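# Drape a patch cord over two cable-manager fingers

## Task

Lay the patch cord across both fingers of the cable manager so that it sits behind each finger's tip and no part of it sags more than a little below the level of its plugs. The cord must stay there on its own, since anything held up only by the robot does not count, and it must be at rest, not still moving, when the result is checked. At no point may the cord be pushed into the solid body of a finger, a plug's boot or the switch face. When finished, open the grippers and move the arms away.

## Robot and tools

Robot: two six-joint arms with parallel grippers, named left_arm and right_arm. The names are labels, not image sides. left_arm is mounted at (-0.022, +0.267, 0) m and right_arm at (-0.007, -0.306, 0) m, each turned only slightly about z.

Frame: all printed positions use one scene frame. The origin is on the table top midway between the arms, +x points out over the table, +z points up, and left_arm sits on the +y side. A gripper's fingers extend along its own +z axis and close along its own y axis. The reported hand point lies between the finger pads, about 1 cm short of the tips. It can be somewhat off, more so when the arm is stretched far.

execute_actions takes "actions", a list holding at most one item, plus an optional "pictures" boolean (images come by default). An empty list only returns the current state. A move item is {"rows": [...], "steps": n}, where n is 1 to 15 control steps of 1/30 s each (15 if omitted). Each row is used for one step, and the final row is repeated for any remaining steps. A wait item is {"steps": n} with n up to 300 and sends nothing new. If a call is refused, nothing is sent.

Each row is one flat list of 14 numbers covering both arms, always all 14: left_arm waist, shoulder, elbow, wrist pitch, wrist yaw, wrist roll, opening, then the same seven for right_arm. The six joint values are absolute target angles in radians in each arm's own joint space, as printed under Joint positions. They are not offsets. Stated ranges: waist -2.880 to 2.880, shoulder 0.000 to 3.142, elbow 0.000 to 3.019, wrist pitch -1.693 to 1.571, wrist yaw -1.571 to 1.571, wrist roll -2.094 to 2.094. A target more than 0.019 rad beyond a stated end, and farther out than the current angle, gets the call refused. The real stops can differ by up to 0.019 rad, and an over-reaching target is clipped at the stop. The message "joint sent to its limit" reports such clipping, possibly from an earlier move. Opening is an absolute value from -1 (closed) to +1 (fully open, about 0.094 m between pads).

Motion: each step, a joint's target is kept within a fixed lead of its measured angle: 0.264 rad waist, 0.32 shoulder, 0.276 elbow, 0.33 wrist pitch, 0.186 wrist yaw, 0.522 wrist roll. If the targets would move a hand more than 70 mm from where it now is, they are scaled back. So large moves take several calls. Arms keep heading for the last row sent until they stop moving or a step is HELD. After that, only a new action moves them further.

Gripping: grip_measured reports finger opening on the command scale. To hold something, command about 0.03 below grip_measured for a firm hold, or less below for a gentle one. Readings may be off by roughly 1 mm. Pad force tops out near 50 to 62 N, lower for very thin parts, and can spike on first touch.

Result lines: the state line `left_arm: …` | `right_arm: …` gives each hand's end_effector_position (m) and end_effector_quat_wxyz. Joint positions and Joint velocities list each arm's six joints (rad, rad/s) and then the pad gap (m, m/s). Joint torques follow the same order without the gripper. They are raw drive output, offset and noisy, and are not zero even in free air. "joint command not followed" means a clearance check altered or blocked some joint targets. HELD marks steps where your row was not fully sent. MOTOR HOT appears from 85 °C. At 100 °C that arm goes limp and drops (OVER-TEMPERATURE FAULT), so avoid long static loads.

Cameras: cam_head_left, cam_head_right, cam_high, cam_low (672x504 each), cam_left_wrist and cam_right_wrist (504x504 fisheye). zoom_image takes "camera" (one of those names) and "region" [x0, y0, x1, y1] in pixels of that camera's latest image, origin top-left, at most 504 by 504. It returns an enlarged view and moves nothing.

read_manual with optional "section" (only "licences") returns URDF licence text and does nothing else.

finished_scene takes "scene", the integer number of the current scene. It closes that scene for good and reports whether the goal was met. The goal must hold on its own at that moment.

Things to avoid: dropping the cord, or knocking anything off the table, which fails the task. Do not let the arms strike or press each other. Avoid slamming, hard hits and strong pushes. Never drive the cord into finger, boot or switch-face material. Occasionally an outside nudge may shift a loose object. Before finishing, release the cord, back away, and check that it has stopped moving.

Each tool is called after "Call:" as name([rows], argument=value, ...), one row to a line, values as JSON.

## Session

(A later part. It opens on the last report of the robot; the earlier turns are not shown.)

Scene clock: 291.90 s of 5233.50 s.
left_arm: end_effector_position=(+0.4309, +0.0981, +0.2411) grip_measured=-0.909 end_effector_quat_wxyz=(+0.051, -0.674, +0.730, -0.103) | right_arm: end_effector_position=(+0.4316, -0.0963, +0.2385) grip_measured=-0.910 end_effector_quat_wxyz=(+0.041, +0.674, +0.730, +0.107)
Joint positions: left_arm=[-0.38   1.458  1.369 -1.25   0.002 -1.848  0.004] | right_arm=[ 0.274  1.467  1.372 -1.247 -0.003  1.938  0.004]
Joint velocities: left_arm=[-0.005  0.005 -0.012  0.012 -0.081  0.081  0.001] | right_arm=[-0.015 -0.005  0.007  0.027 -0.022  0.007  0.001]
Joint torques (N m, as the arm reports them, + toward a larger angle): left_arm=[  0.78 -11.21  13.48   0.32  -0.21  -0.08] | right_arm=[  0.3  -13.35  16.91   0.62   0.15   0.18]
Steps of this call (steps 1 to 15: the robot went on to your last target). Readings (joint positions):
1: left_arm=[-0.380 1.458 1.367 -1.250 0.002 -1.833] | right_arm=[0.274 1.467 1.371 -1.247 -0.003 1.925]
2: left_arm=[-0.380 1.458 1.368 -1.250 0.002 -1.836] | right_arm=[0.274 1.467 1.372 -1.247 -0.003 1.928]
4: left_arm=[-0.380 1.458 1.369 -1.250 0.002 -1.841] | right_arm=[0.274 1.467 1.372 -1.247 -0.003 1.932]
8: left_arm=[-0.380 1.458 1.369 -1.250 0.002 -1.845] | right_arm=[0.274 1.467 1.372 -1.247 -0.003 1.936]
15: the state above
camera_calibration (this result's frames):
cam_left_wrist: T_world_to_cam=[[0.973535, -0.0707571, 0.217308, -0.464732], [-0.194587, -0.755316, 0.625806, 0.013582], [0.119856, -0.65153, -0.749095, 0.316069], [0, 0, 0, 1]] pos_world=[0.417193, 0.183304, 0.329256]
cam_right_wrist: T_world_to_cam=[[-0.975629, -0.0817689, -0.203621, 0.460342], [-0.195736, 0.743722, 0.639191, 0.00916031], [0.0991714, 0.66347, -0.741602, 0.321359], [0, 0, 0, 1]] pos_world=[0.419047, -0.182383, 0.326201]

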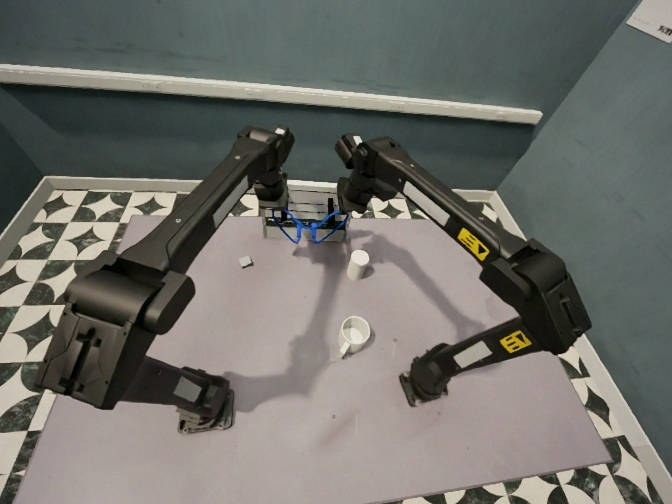

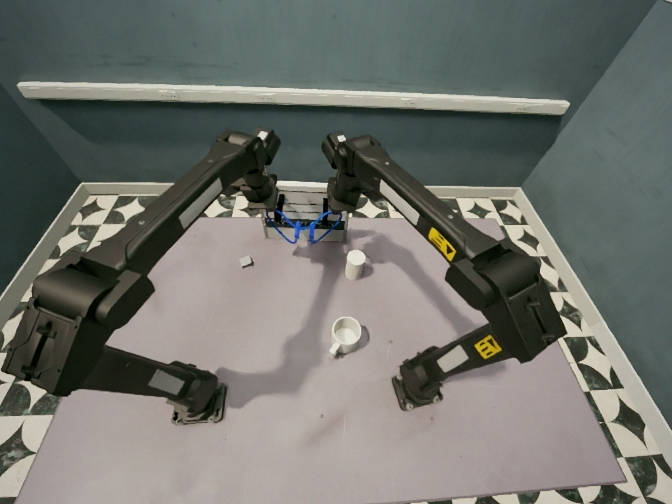

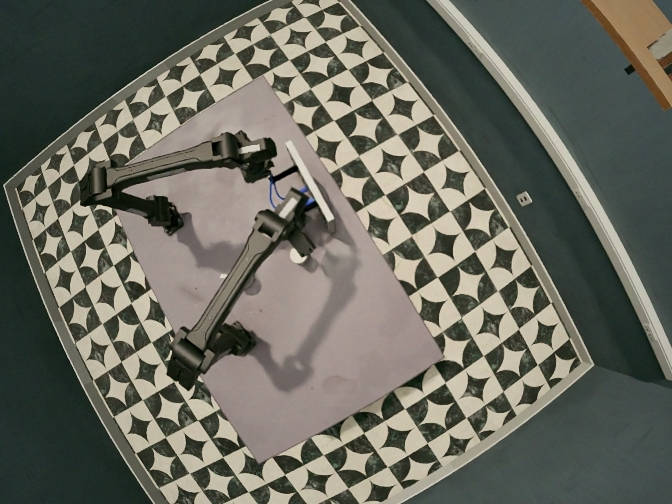

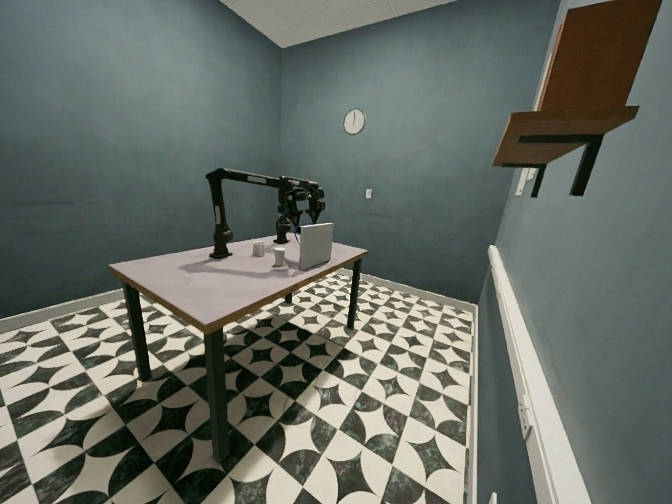

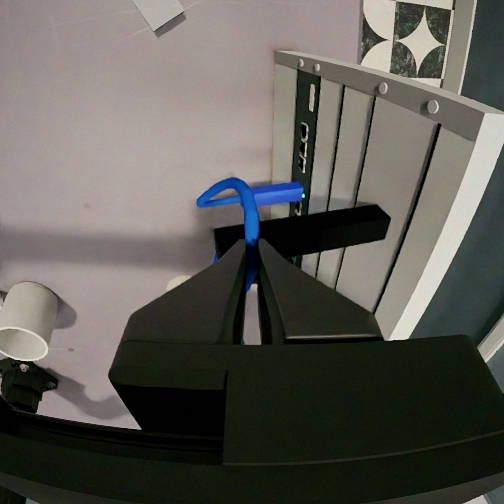

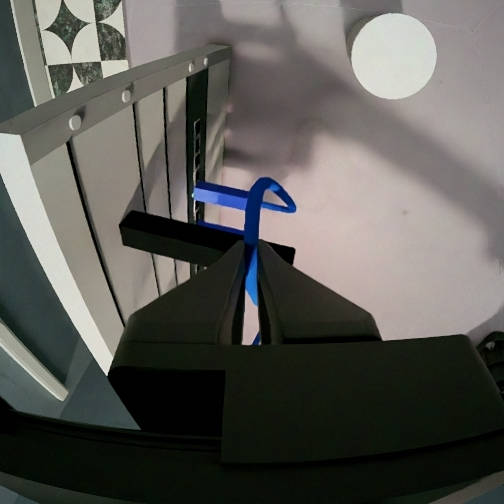

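Call:
execute_actions([
  {"rows":[[-0.37,1.46,1.44,-1.26,0,-1.86,-0.925,0.272,1.467,1.465,-1.26,0,1.95,-0.925],[-0.37,1.46,1.455,-1.26,0,-1.86,-0.925,0.272,1.467,1.48,-1.26,0,1.95,-0.925],[-0.37,1.46,1.47,-1.26,0,-1.86,-0.925,0.272,1.467,1.495,-1.26,0,1.95,-0.925],[-0.37,1.46,1.47,-1.26,0,-1.86,-0.925,0.272,1.467,1.495,-1.26,0,1.95,-0.925],[-0.37,1.46,1.47,-1.26,0,-1.86,-0.925,0.272,1.467,1.495,-1.26,0,1.95,-0.925],[-0.37,1.46,1.47,-1.26,0,-1.86,-0.925,0.272,1.467,1.495,-1.26,0,1.95,-0.925],[-0.365,1.475,1.48,-1.26,0,-1.87,-0.925,0.266,1.483,1.505,-1.26,0,1.96,-0.925],[-0.36,1.49,1.49,-1.26,0,-1.87,-0.925,0.26,1.499,1.515,-1.26,0,1.96,-0.925],[-0.355,1.51,1.5,-1.26,0,-1.87,-0.925,0.253,1.515,1.525,-1.26,0,1.96,-0.925],[-0.35,1.529,1.505,-1.26,0,-1.87,-0.925,0.246,1.531,1.53,-1.26,0,1.96,-0.925]],"steps":15},
], pictures=false)

Call:
execute_actions([
  {"steps":15},
])

Call:
zoom_image(camera="cam_head_left", region=[240,160,380,260])

Scene clock: 311.37 s of 5233.50 s.
left_arm: end_effector_position=(+0.4600, +0.0946, +0.2430) grip_measured=-0.909 end_effector_quat_wxyz=(-0.053, +0.682, -0.722, +0.107) | right_arm: end_effector_position=(+0.4614, -0.0919, +0.2467) grip_measured=-0.910 end_effector_quat_wxyz=(+0.045, +0.683, +0.719, +0.118)
Joint positions: left_arm=[-0.367  1.526  1.448 -1.254  0.002 -1.857  0.004] | right_arm=[ 0.257  1.526  1.455 -1.247 -0.004  1.949  0.004]
Joint velocities: left_arm=[ 0.073  0.19  -0.002 -0.027 -0.037 -0.066  0.   ] | right_arm=[-0.073  0.21  -0.012  0.012 -0.037 -0.007 -0.002]
Joint torques (N m, as the arm reports them, + toward a larger angle): left_arm=[  0.94 -13.53  13.74   0.24  -0.19  -0.08] | right_arm=[ -0.09 -14.98  16.84   0.48   0.23   0.13]
Steps of this call (steps 1 to 15: the robot went on to your last target; steps 16 to 90: nothing new was sent; then 15.97 s passed at rest; steps 91 to 105: all 15 steps of this action). Readings (joint positions):
91: left_arm=[-0.380 1.458 1.370 -1.251 0.002 -1.848] | right_arm=[0.274 1.467 1.374 -1.247 -0.003 1.939]
92: left_arm=[-0.380 1.458 1.374 -1.251 0.002 -1.849] | right_arm=[0.274 1.467 1.377 -1.247 -0.003 1.939]
94: left_arm=[-0.380 1.458 1.390 -1.251 0.002 -1.849] | right_arm=[0.274 1.468 1.392 -1.247 -0.003 1.939]
98: left_arm=[-0.380 1.460 1.420 -1.252 0.002 -1.852] | right_arm=[0.274 1.469 1.425 -1.247 -0.003 1.943]
105: the state above

Scene clock: 311.87 s of 5233.50 s.
left_arm: end_effector_position=(+0.4622, +0.0969, +0.2406) grip_measured=-0.909 end_effector_quat_wxyz=(-0.052, +0.685, -0.719, +0.105) | right_arm: end_effector_position=(+0.4641, -0.0942, +0.2414) grip_measured=-0.910 end_effector_quat_wxyz=(+0.044, +0.687, +0.717, +0.112)
Joint positions: left_arm=[-0.361  1.533  1.45  -1.254  0.002 -1.859  0.004] | right_arm=[ 0.251  1.538  1.456 -1.247 -0.003  1.95   0.004]
Joint velocities: left_arm=[-0.005  0.005  0.002 -0.002  0.007  0.007 -0.   ] | right_arm=[-0.005 -0.015 -0.002  0.012  0.037 -0.037 -0.001]
Joint torques (N m, as the arm reports them, + toward a larger angle): left_arm=[ -0.13 -13.44  13.65   0.47  -0.21  -0.04] | right_arm=[  0.4  -14.7   17.05   0.67   0.17   0.18]
Steps of this call (steps 1 to 15: the robot went on to your last target). Readings (joint positions):
1: left_arm=[-0.365 1.531 1.448 -1.254 0.002 -1.858] | right_arm=[0.254 1.532 1.455 -1.247 -0.004 1.949]
2: left_arm=[-0.363 1.533 1.448 -1.254 0.002 -1.858] | right_arm=[0.252 1.536 1.455 -1.247 -0.004 1.949]
4: left_arm=[-0.361 1.534 1.448 -1.254 0.002 -1.858] | right_arm=[0.251 1.538 1.455 -1.247 -0.003 1.950]
8: left_arm=[-0.361 1.533 1.450 -1.254 0.002 -1.859] | right_arm=[0.251 1.538 1.456 -1.247 -0.003 1.950]
15: the state above
camera_calibration (this result's frames):
cam_left_wrist: T_world_to_cam=[[0.974769, -0.0409393, 0.21943, -0.499155], [-0.17324, -0.758655, 0.628037, 0.00898853], [0.140761, -0.650205, -0.746606, 0.300794], [0, 0, 0, 1]] pos_world=[0.445778, 0.181962, 0.328459]
cam_right_wrist: T_world_to_cam=[[-0.975714, -0.0454467, -0.214281, 0.498871], [-0.176017, 0.744946, 0.643486, 0.0020656], [0.130383, 0.665575, -0.734853, 0.302965], [0, 0, 0, 1]] pos_world=[0.447617, -0.180513, 0.328204]

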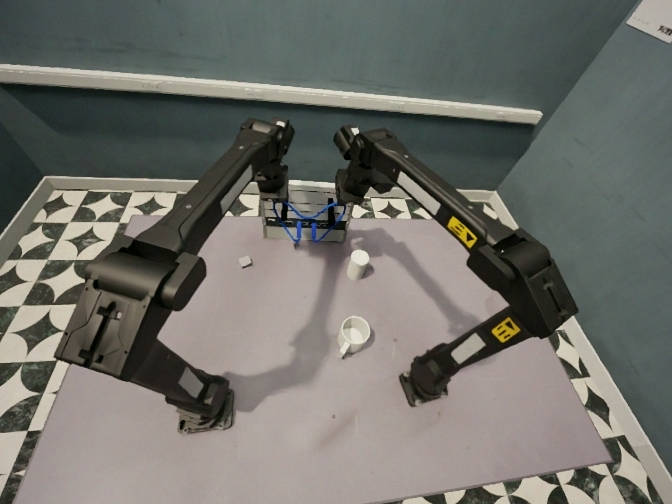

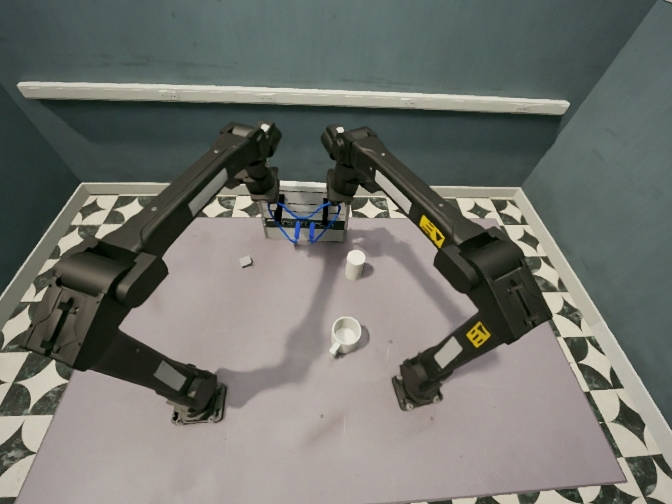

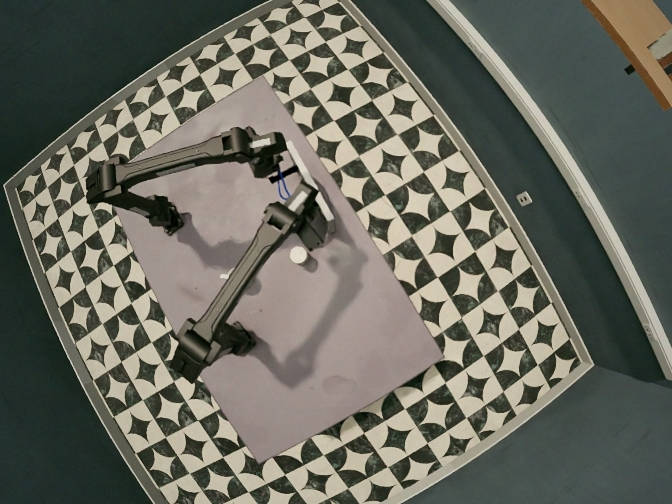

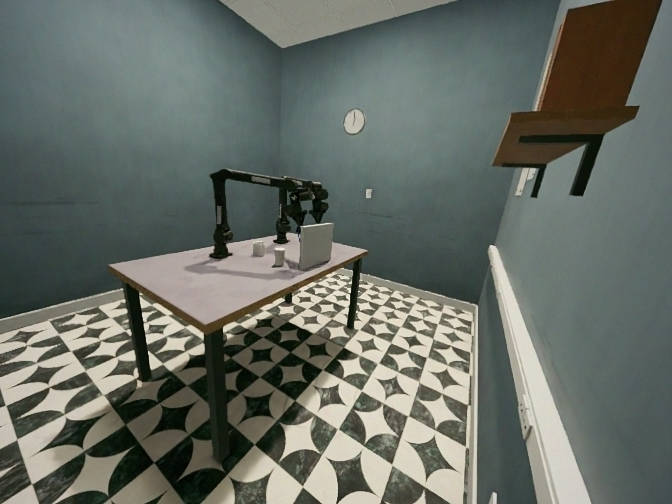

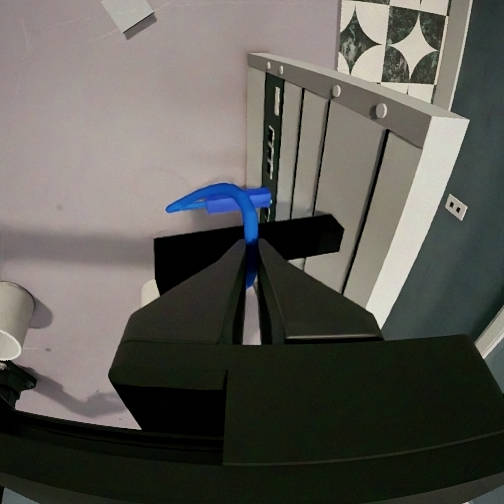

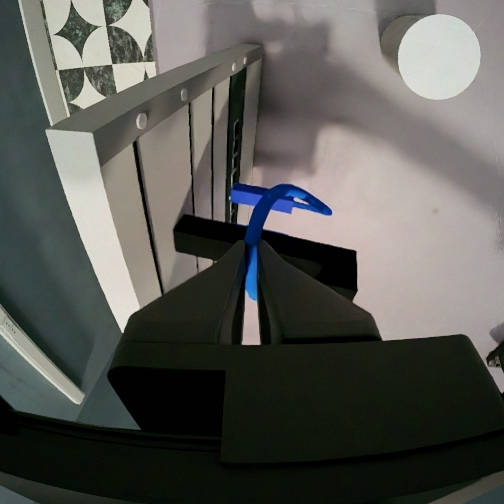

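Region (240, 160, 380, 260) of cam_head_left's 672x504 image, scaled by 3.600, with more detail than that image has; it fills the top 360 rows of this view, and the rest is white.

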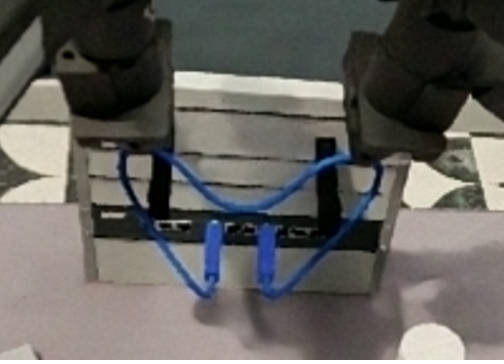

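Call:
execute_actions([
  {"rows":[[-0.35,1.54,1.505,-1.26,0,-1.87,-0.925,0.246,1.545,1.53,-1.26,0,1.96,-0.925],[-0.35,1.55,1.505,-1.26,0,-1.87,-0.925,0.246,1.555,1.53,-1.26,0,1.96,-0.925],[-0.35,1.558,1.505,-1.26,0,-1.87,-0.925,0.246,1.563,1.53,-1.26,0,1.96,-0.925],[-0.35,1.558,1.505,-1.26,0,-1.87,-0.925,0.246,1.563,1.53,-1.26,0,1.96,-0.925],[-0.35,1.558,1.505,-1.26,0,-1.87,-0.925,0.246,1.563,1.53,-1.26,0,1.96,-0.925],[-0.35,1.558,1.505,-1.26,0,-1.87,-0.925,0.246,1.563,1.53,-1.26,0,1.96,-0.925],[-0.35,1.558,1.505,-1.26,0,-1.87,-0.925,0.246,1.563,1.53,-1.26,0,1.96,-0.925],[-0.35,1.558,1.505,-1.26,0,-1.87,-0.925,0.246,1.563,1.53,-1.26,0,1.96,-0.925],[-0.35,1.558,1.505,-1.26,0,-1.87,-0.925,0.246,1.563,1.53,-1.26,0,1.96,-0.925],[-0.35,1.558,1.505,-1.26,0,-1.87,-0.925,0.246,1.563,1.53,-1.26,0,1.96,-0.925],[-0.35,1.558,1.505,-1.26,0,-1.87,-0.8,0.246,1.563,1.53,-1.26,0,1.96,-0.8],[-0.35,1.558,1.505,-1.26,0,-1.87,-0.6,0.246,1.563,1.53,-1.26,0,1.96,-0.6]],"steps":15},
], pictures=false)

Call:
execute_actions([
  {"steps":20},
], pictures=false)

Call:
execute_actions([
  {"rows":[[-0.35,1.43,1.505,-1.36,0,-1.87,-0.6,0.246,1.43,1.53,-1.36,0,1.96,-0.6]],"steps":15},
], pictures=false)

Call:
execute_actions([
  {"rows":[[0.1,1.0,1.0,-1.0,0,-0.5,0,-0.3,1.0,1.0,-1.0,0,0.5,0]],"steps":15},
], pictures=false)

Call:
execute_actions([
  {"steps":60},
])

Call:
zoom_image(camera="cam_head_left", region=[240,160,380,260])

Scene clock: 336.23 s of 5233.50 s.
left_arm: end_effector_position=(+0.4635, +0.0964, +0.2350) grip_measured=-0.603 end_effector_quat_wxyz=(-0.050, +0.685, -0.720, +0.099) | right_arm: end_effector_position=(+0.4656, -0.0936, +0.2340) grip_measured=-0.603 end_effector_quat_wxyz=(+0.041, +0.687, +0.718, +0.105)
Joint positions: left_arm=[-0.361  1.545  1.451 -1.254  0.002 -1.859  0.019] | right_arm=[ 0.251  1.552  1.456 -1.247 -0.002  1.95   0.019]
Joint velocities: left_arm=[-0.005  0.005 -0.012 -0.002  0.051  0.037  0.003] | right_arm=[ 0.005 -0.015  0.007  0.007 -0.022 -0.037  0.004]
Joint torques (N m, as the arm reports them, + toward a larger angle): left_arm=[  0.59 -12.07  13.56   0.44  -0.2   -0.04] | right_arm=[  0.91 -12.87  16.91   0.48   0.07   0.12]
Steps of this call (steps 1 to 15: the robot went on to your last target; steps 16 to 130: nothing new was sent; then 19.53 s passed at rest; steps 131 to 145: all 15 steps of this action). Readings (joint positions):
131: left_arm=[-0.361 1.533 1.450 -1.254 0.002 -1.859] | right_arm=[0.251 1.538 1.456 -1.247 -0.003 1.950]
132: left_arm=[-0.361 1.533 1.450 -1.254 0.002 -1.859] | right_arm=[0.251 1.538 1.456 -1.247 -0.003 1.950]
134: left_arm=[-0.361 1.535 1.450 -1.254 0.002 -1.859] | right_arm=[0.251 1.540 1.456 -1.247 -0.003 1.950]
138: left_arm=[-0.361 1.542 1.450 -1.254 0.002 -1.859] | right_arm=[0.251 1.548 1.456 -1.247 -0.003 1.950]
145: the state above

Scene clock: 336.90 s of 5233.50 s.
left_arm: end_effector_position=(+0.4637, +0.0963, +0.2353) grip_measured=-0.602 end_effector_quat_wxyz=(-0.050, +0.685, -0.720, +0.100) | right_arm: end_effector_position=(+0.4656, -0.0936, +0.2340) grip_measured=-0.602 end_effector_quat_wxyz=(+0.041, +0.687, +0.718, +0.105)
Joint positions: left_arm=[-0.361  1.545  1.451 -1.254  0.002 -1.859  0.019] | right_arm=[ 0.251  1.552  1.456 -1.247 -0.002  1.95   0.019]
Joint velocities: left_arm=[-0.015 -0.015  0.002  0.002  0.007  0.022  0.001] | right_arm=[-0.005 -0.015 -0.007 -0.007 -0.051  0.037 -0.   ]
Joint torques (N m, as the arm reports them, + toward a larger angle): left_arm=[  0.64 -11.67  13.59   0.41  -0.19  -0.04] | right_arm=[  0.23 -13.51  16.93   0.47   0.13   0.17]
Steps of this call (steps 1 to 15: the robot went on to your last target; steps 16 to 20: nothing new was sent). Readings (joint positions):
1: left_arm=[-0.361 1.545 1.451 -1.254 0.002 -1.859] | right_arm=[0.251 1.552 1.456 -1.247 -0.002 1.950]
2: left_arm=[-0.361 1.545 1.451 -1.254 0.002 -1.859] | right_arm=[0.251 1.552 1.456 -1.247 -0.002 1.950]
4: left_arm=[-0.361 1.545 1.451 -1.254 0.002 -1.859] | right_arm=[0.251 1.552 1.456 -1.247 -0.002 1.950]
8: left_arm=[-0.361 1.545 1.451 -1.254 0.002 -1.859] | right_arm=[0.251 1.552 1.456 -1.247 -0.002 1.950]
20: the state above
All arms were judged still, so your last target was given up. Only a new action makes them travel on or press farther. Fingers that are still opening or closing keep moving.

Scene clock: 337.40 s of 5233.50 s.
left_arm: end_effector_position=(+0.4292, +0.1084, +0.3042) grip_measured=-0.602 end_effector_quat_wxyz=(-0.064, +0.683, -0.716, +0.128) | right_arm: end_effector_position=(+0.4322, -0.1087, +0.3004) grip_measured=-0.602 end_effector_quat_wxyz=(+0.052, +0.685, +0.715, +0.131)
Joint positions: left_arm=[-0.361  1.407  1.472 -1.348  0.002 -1.86   0.019] | right_arm=[ 0.251  1.419  1.475 -1.344 -0.002  1.95   0.019]
Joint velocities: left_arm=[ 0.005  0.073 -0.002  0.002 -0.037  0.066 -0.001] | right_arm=[-0.005  0.005 -0.002  0.002 -0.007 -0.037 -0.   ]
Joint torques (N m, as the arm reports them, + toward a larger angle): left_arm=[ 0.7  -9.11 11.79  0.1  -0.2  -0.03] | right_arm=[  0.21 -11.04  15.31   0.18   0.11   0.14]
Steps of this call (steps 1 to 15: all 15 steps of this action). Readings (joint positions):
1: left_arm=[-0.361 1.539 1.452 -1.267 0.002 -1.859] | right_arm=[0.251 1.549 1.456 -1.260 -0.002 1.950]
2: left_arm=[-0.361 1.530 1.452 -1.294 0.002 -1.860] | right_arm=[0.251 1.543 1.456 -1.283 -0.002 1.950]
4: left_arm=[-0.361 1.497 1.452 -1.328 0.002 -1.860] | right_arm=[0.251 1.520 1.456 -1.316 -0.002 1.950]
8: left_arm=[-0.361 1.423 1.459 -1.346 0.002 -1.860] | right_arm=[0.251 1.456 1.457 -1.341 -0.002 1.950]
15: the state above

Scene clock: 337.90 s of 5233.50 s.
left_arm: end_effector_position=(+0.3555, +0.3262, +0.2894) grip_measured=-0.002 end_effector_quat_wxyz=(+0.273, -0.435, +0.854, -0.087) | right_arm: end_effector_position=(+0.3685, -0.3722, +0.2847) grip_measured=-0.002 end_effector_quat_wxyz=(+0.260, +0.488, +0.828, +0.095)
Joint positions: left_arm=[ 0.13   0.974  1.008 -1.023 -0.004 -0.787  0.047] | right_arm=[-0.342  0.984  1.008 -1.033  0.006  0.893  0.047]
Joint velocities: left_arm=[-0.151  0.044 -0.002  0.115  0.037  1.853 -0.001] | right_arm=[ 0.142 -0.112 -0.007  0.164  0.037 -2.645  0.001]
Joint torques (N m, as the arm reports them, + toward a larger angle): left_arm=[-1.07 -3.5   9.3   1.76  0.02  0.15] | right_arm=[ 2.98 -4.38 10.19  2.65 -0.17  0.02]
Steps of this call (steps 1 to 15: all 15 steps of this action). Readings (joint positions):
1: left_arm=[-0.353 1.394 1.447 -1.307 0.005 -1.816] | right_arm=[0.241 1.406 1.452 -1.307 -0.005 1.908]
2: left_arm=[-0.336 1.364 1.396 -1.247 0.006 -1.766] | right_arm=[0.223 1.379 1.405 -1.248 -0.007 1.859]
4: left_arm=[-0.273 1.285 1.289 -1.170 0.006 -1.669] | right_arm=[0.154 1.309 1.305 -1.173 -0.007 1.762]
8: left_arm=[-0.075 1.101 1.101 -1.082 0.005 -1.434] | right_arm=[-0.051 1.144 1.119 -1.092 -0.005 1.544]
15: the state above

Scene clock: 339.90 s of 5233.50 s.
left_arm: end_effector_position=(+0.3606, +0.3191, +0.2823) grip_measured=-0.002 end_effector_quat_wxyz=(+0.274, -0.305, +0.911, -0.051) | right_arm: end_effector_position=(+0.3735, -0.3557, +0.2835) grip_measured=-0.002 end_effector_quat_wxyz=(+0.273, +0.302, +0.912, +0.052)
Joint positions: left_arm=[ 0.11   0.995  1.008 -1.02  -0.003 -0.511  0.047] | right_arm=[-0.3    0.989  1.008 -1.026  0.001  0.511  0.047]
Joint velocities: left_arm=[-0.005 -0.005 -0.012  0.002 -0.051 -0.081  0.   ] | right_arm=[-0.005  0.005  0.002  0.032 -0.022 -0.007  0.001]
Joint torques (N m, as the arm reports them, + toward a larger angle): left_arm=[-1.25 -4.78  9.25  2.07  0.    0.14] | right_arm=[ 1.11 -4.73 10.26  2.83 -0.05 -0.01]
Steps of this call (steps 1 to 45: the robot went on to your last target; steps 46 to 60: nothing new was sent). Readings (joint positions):
1: left_arm=[0.124 0.977 1.008 -1.022 -0.004 -0.732] | right_arm=[-0.335 0.982 1.008 -1.029 0.005 0.816]
2: left_arm=[0.118 0.981 1.008 -1.021 -0.003 -0.687] | right_arm=[-0.324 0.982 1.008 -1.026 0.003 0.755]
4: left_arm=[0.112 0.989 1.008 -1.020 -0.003 -0.623] | right_arm=[-0.307 0.986 1.008 -1.026 0.001 0.666]
8: left_arm=[0.110 0.995 1.008 -1.020 -0.003 -0.556] | right_arm=[-0.300 0.989 1.008 -1.026 0.001 0.573]
60: the state above
All arms were judged still, so your last target was given up. Only a new action makes them travel on or press farther. Fingers that are still opening or closing keep moving.
camera_calibration (this result's frames):
cam_left_wrist: T_world_to_cam=[[0.528426, -0.809231, 0.256732, -0.00451278], [-0.848241, -0.515854, 0.119923, 0.443128], [0.0353906, -0.281141, -0.959014, 0.47088], [0, 0, 0, 1]] pos_world=[0.361599, 0.357321, 0.399597]
cam_right_wrist: T_world_to_cam=[[-0.51754, -0.819174, -0.247197, -0.0294241], [-0.855199, 0.504672, 0.118069, 0.470989], [0.0280344, 0.272508, -0.961745, 0.482575], [0, 0, 0, 1]] pos_world=[0.374033, -0.393304, 0.401232]

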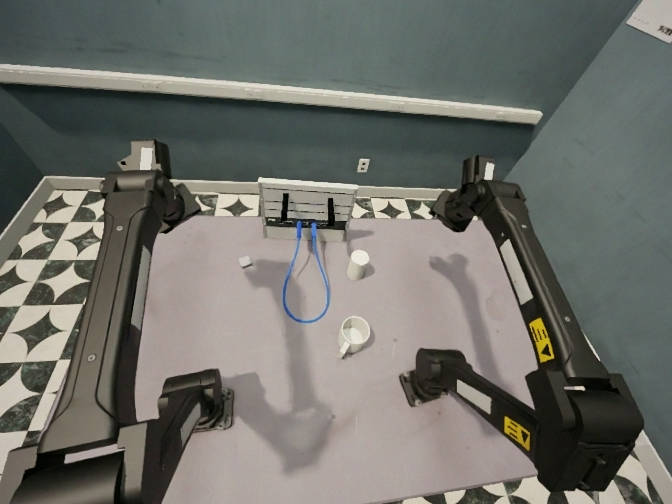

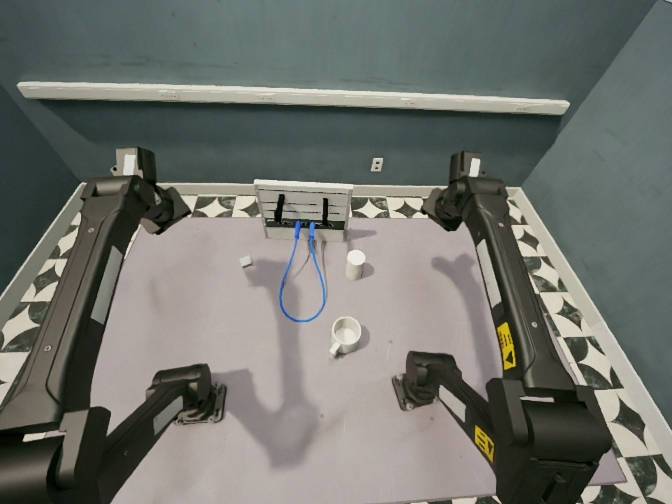

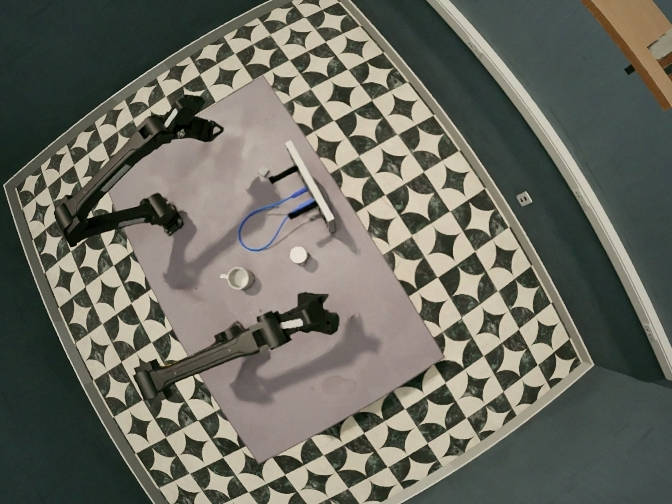

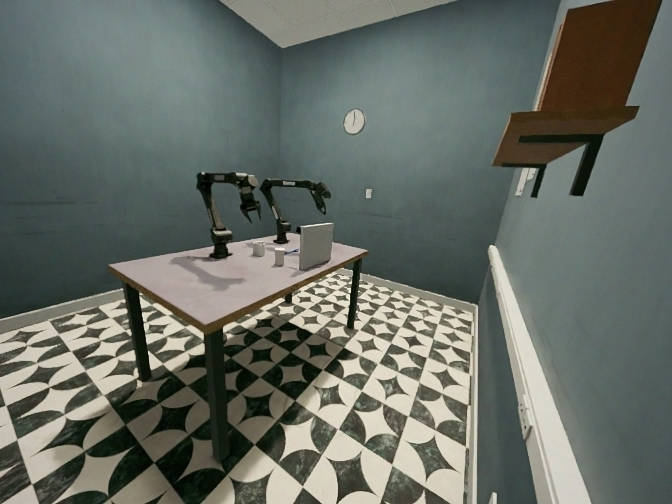

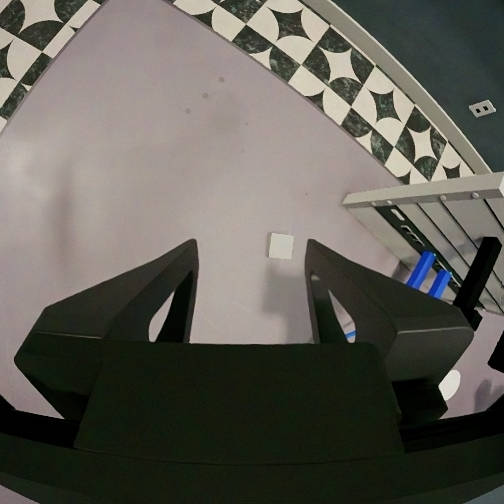

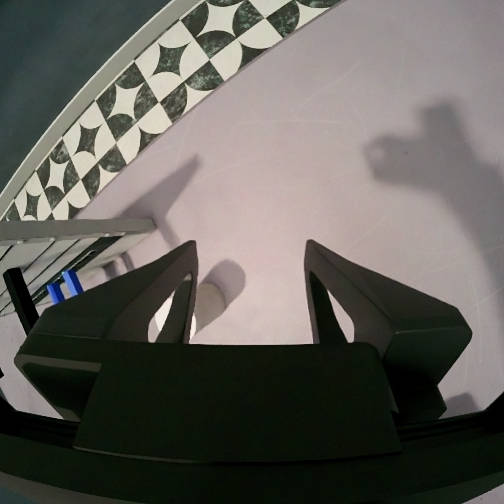

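Region (240, 160, 380, 260) of cam_head_left's 672x504 image, scaled by 3.600, with more detail than that image has; it fills the top 360 rows of this view, and the rest is white.

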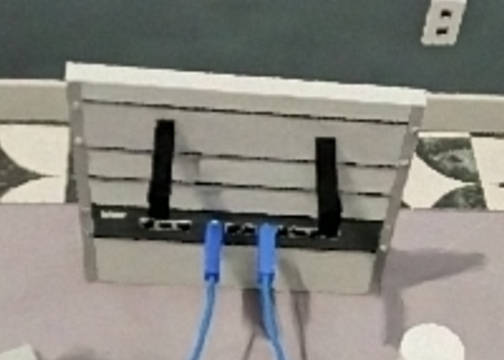

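Call:
execute_actions([
  {"rows":[[-0.565,1.257,0.72,-0.771,0,-0.816,0,0.55,1.2,0.76,-0.766,0,0.95,0]],"steps":15},
], pictures=false)

Call:
execute_actions([
  {"steps":25},
], pictures=false)

Call:
execute_actions([
  {"rows":[[-0.574,1.257,0.72,-0.771,0,-0.816,0,0.55,1.301,0.76,-0.766,0,0.95,0],[-0.574,1.257,0.72,-0.771,0,-0.816,0,0.55,1.301,0.76,-0.766,0,0.95,0],[-0.574,1.257,0.72,-0.771,0,-0.816,0,0.55,1.301,0.76,-0.766,0,0.95,0],[-0.574,1.27,0.69,-0.73,0,-0.816,0,0.55,1.32,0.74,-0.72,0,0.95,0],[-0.574,1.285,0.66,-0.68,0,-0.816,0,0.55,1.34,0.715,-0.68,0,0.95,0],[-0.574,1.30,0.635,-0.64,0,-0.816,0,0.55,1.36,0.69,-0.635,0,0.95,0],[-0.574,1.315,0.61,-0.59,0,-0.816,0,0.55,1.38,0.67,-0.59,0,0.95,0],[-0.574,1.329,0.583,-0.55,0,-0.816,0,0.55,1.398,0.65,-0.548,0,0.95,0]],"steps":15},
], pictures=false)

Call:
execute_actions([
  {"steps":15},
])

Scene clock: 364.97 s of 5233.50 s.
left_arm: end_effector_position=(+0.2996, +0.1111, +0.0761) grip_measured=-0.002 end_effector_quat_wxyz=(+0.095, -0.146, +0.983, -0.064) | right_arm: end_effector_position=(+0.3083, -0.1007, +0.1102) grip_measured=-0.002 end_effector_quat_wxyz=(+0.120, +0.140, +0.977, +0.104)
Joint positions: left_arm=[-0.476  1.269  0.728 -0.801 -0.002 -0.747  0.047] | right_arm=[ 0.407  1.219  0.77  -0.803  0.002  0.864  0.047]
Joint velocities: left_arm=[-1.89   0.142 -0.159  0.173  0.051 -0.447  0.   ] | right_arm=[ 2.144  0.093 -0.066  0.173  0.051  0.432  0.   ]
Joint torques (N m, as the arm reports them, + toward a larger angle): left_arm=[ 1.58 -9.65  8.61  1.28 -0.15 -0.04] | right_arm=[ -0.67 -10.59   9.23   2.11   0.     0.11]
Steps of this call (steps 1 to 150: nothing new was sent; then 19.57 s passed at rest; steps 151 to 165: all 15 steps of this action). Readings (joint positions):
151: left_arm=[0.104 0.999 0.997 -1.004 -0.004 -0.526] | right_arm=[-0.292 0.992 0.998 -1.008 0.004 0.536]
152: left_arm=[0.090 1.004 0.981 -0.977 -0.005 -0.542] | right_arm=[-0.272 0.995 0.981 -0.978 0.005 0.565]
154: left_arm=[0.046 1.034 0.938 -0.937 -0.005 -0.573] | right_arm=[-0.211 1.019 0.939 -0.933 0.005 0.619]
158: left_arm=[-0.083 1.134 0.841 -0.872 -0.005 -0.638] | right_arm=[-0.044 1.106 0.852 -0.865 0.005 0.723]
165: the state above

Scene clock: 365.80 s of 5233.50 s.
left_arm: end_effector_position=(+0.2830, +0.0791, +0.0765) grip_measured=-0.002 end_effector_quat_wxyz=(+0.093, -0.126, +0.985, -0.077) | right_arm: end_effector_position=(+0.2780, -0.0561, +0.1110) grip_measured=-0.002 end_effector_quat_wxyz=(+0.112, +0.107, +0.980, +0.123)
Joint positions: left_arm=[-0.575  1.264  0.722 -0.788  0.003 -0.805  0.047] | right_arm=[ 0.549  1.218  0.768 -0.787 -0.001  0.939  0.047]
Joint velocities: left_arm=[-0.015 -0.015  0.002  0.002 -0.037 -0.051 -0.   ] | right_arm=[ 0.005  0.005 -0.007 -0.002 -0.007 -0.007 -0.001]
Joint torques (N m, as the arm reports them, + toward a larger angle): left_arm=[ 0.64 -8.27  8.13  1.42 -0.22 -0.07] | right_arm=[ 0.07 -8.76  8.95  2.    0.09  0.11]
Steps of this call (steps 1 to 25: the robot went on to your last target). Readings (joint positions):
1: left_arm=[-0.533 1.272 0.724 -0.796 0.001 -0.758] | right_arm=[0.477 1.221 0.769 -0.797 -0.000 0.879]
2: left_arm=[-0.574 1.272 0.722 -0.793 0.004 -0.767] | right_arm=[0.534 1.220 0.768 -0.793 -0.004 0.890]
4: left_arm=[-0.603 1.269 0.722 -0.790 0.005 -0.779] | right_arm=[0.592 1.219 0.768 -0.787 -0.006 0.906]
8: left_arm=[-0.583 1.264 0.722 -0.788 0.003 -0.794] | right_arm=[0.571 1.218 0.768 -0.787 -0.003 0.925]
25: the state above

Scene clock: 366.30 s of 5233.50 s.
left_arm: end_effector_position=(+0.2626, +0.0916, +0.0127) grip_measured=-0.002 end_effector_quat_wxyz=(+0.091, -0.126, +0.985, -0.075) | right_arm: end_effector_position=(+0.2648, -0.0676, +0.0121) grip_measured=-0.002 end_effector_quat_wxyz=(+0.079, +0.109, +0.987, +0.088)
Joint positions: left_arm=[-0.575  1.336  0.577 -0.576  0.003 -0.806  0.047] | right_arm=[ 0.549  1.409  0.646 -0.571 -0.001  0.94   0.047]
Joint velocities: left_arm=[-0.005 -0.005  0.012  0.076 -0.007  0.037  0.   ] | right_arm=[-0.015 -0.044 -0.007  0.037 -0.007 -0.037 -0.   ]
Joint torques (N m, as the arm reports them, + toward a larger angle): left_arm=[-0.06 -7.59  7.7   1.55 -0.22 -0.04] | right_arm=[ 0.55 -9.72  7.98  1.74  0.08  0.13]
Steps of this call (steps 1 to 15: all 15 steps of this action). Readings (joint positions):
1: left_arm=[-0.575 1.264 0.722 -0.788 0.003 -0.805] | right_arm=[0.549 1.223 0.768 -0.787 -0.001 0.940]
2: left_arm=[-0.575 1.264 0.722 -0.788 0.003 -0.805] | right_arm=[0.549 1.233 0.768 -0.785 -0.001 0.940]
4: left_arm=[-0.575 1.264 0.719 -0.778 0.003 -0.805] | right_arm=[0.549 1.264 0.765 -0.775 -0.001 0.940]
8: left_arm=[-0.575 1.278 0.646 -0.636 0.003 -0.805] | right_arm=[0.549 1.343 0.707 -0.639 -0.001 0.940]
15: the state above

Scene clock: 366.80 s of 5233.50 s.
left_arm: end_effector_position=(+0.2646, +0.0904, +0.0138) grip_measured=-0.002 end_effector_quat_wxyz=(+0.095, -0.126, +0.984, -0.078) | right_arm: end_effector_position=(+0.2650, -0.0674, +0.0122) grip_measured=-0.002 end_effector_quat_wxyz=(+0.080, +0.109, +0.987, +0.088)
Joint positions: left_arm=[-0.575  1.334  0.577 -0.567  0.003 -0.806  0.047] | right_arm=[ 0.549  1.409  0.646 -0.569 -0.001  0.94   0.047]
Joint velocities: left_arm=[ 0.005  0.005 -0.017 -0.022 -0.007 -0.051 -0.001] | right_arm=[-0.005 -0.005 -0.002  0.007 -0.007  0.007 -0.001]
Joint torques (N m, as the arm reports them, + toward a larger angle): left_arm=[-0.24 -7.82  7.75  1.5  -0.22 -0.03] | right_arm=[  0.74 -10.46   8.25   2.08   0.06   0.11]
Steps of this call (steps 1 to 15: the robot went on to your last target). Readings (joint positions):
1: left_arm=[-0.575 1.335 0.577 -0.572 0.003 -0.806] | right_arm=[0.549 1.409 0.646 -0.571 -0.001 0.940]
2: left_arm=[-0.575 1.335 0.577 -0.569 0.003 -0.806] | right_arm=[0.549 1.409 0.646 -0.570 -0.001 0.940]
4: left_arm=[-0.575 1.334 0.577 -0.568 0.003 -0.806] | right_arm=[0.549 1.409 0.646 -0.569 -0.001 0.940]
8: left_arm=[-0.575 1.334 0.577 -0.567 0.003 -0.806] | right_arm=[0.549 1.409 0.646 -0.569 -0.001 0.940]
15: the state above
All arms were judged still, so your last target was given up. Only a new action makes them travel on or press farther. Fingers that are still opening or closing keep moving.
camera_calibration (this result's frames):
cam_left_wrist: T_world_to_cam=[[0.233414, -0.956484, 0.175088, 0.022552], [-0.889314, -0.137167, 0.436241, 0.248255], [-0.393241, -0.257533, -0.882631, 0.262724], [0, 0, 0, 1]] pos_world=[0.318827, 0.123283, 0.119641]
cam_right_wrist: T_world_to_cam=[[-0.18965, -0.965025, -0.180996, -0.0140173], [-0.884526, 0.0879047, 0.458133, 0.240301], [-0.4262, 0.246981, -0.870261, 0.263622], [0, 0, 0, 1]] pos_world=[0.322249, -0.0997601, 0.116793]

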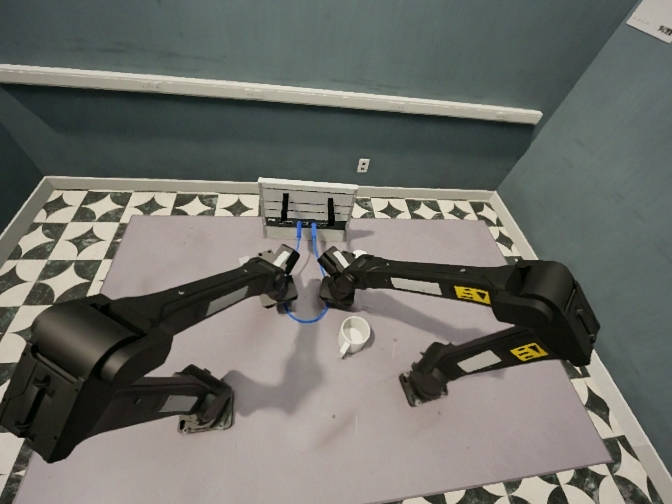

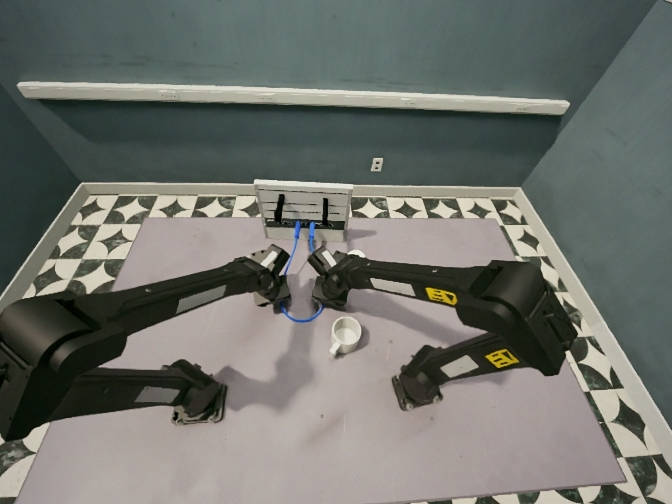

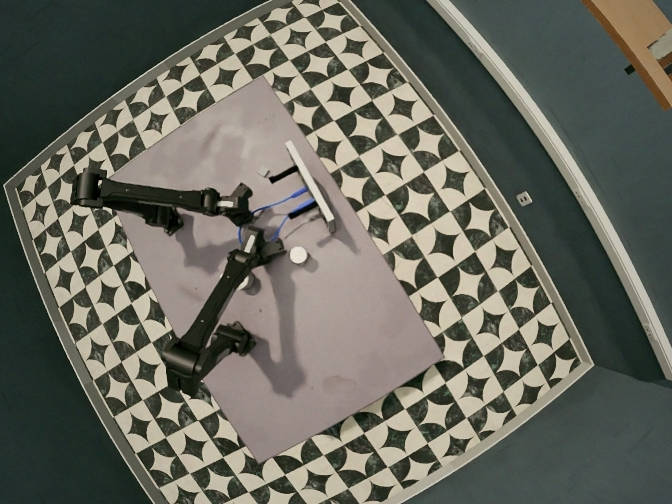

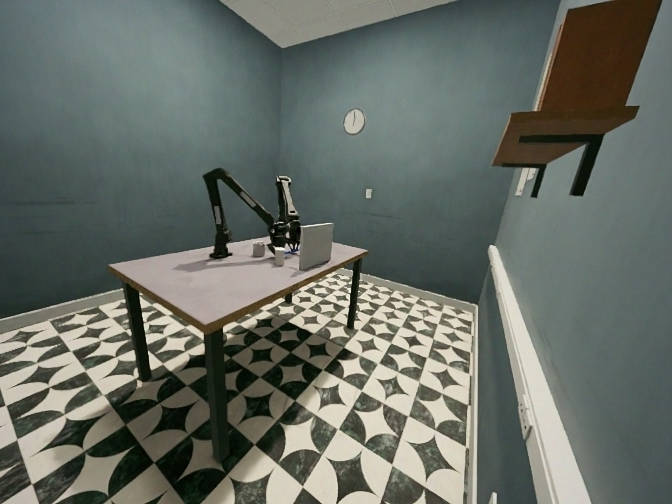

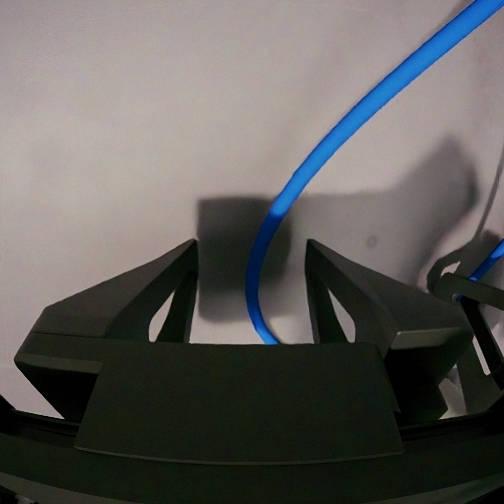

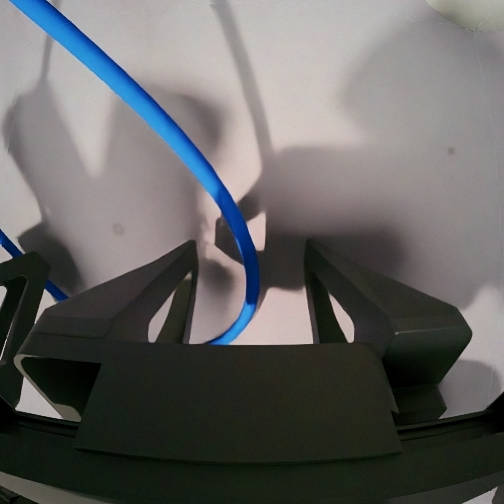

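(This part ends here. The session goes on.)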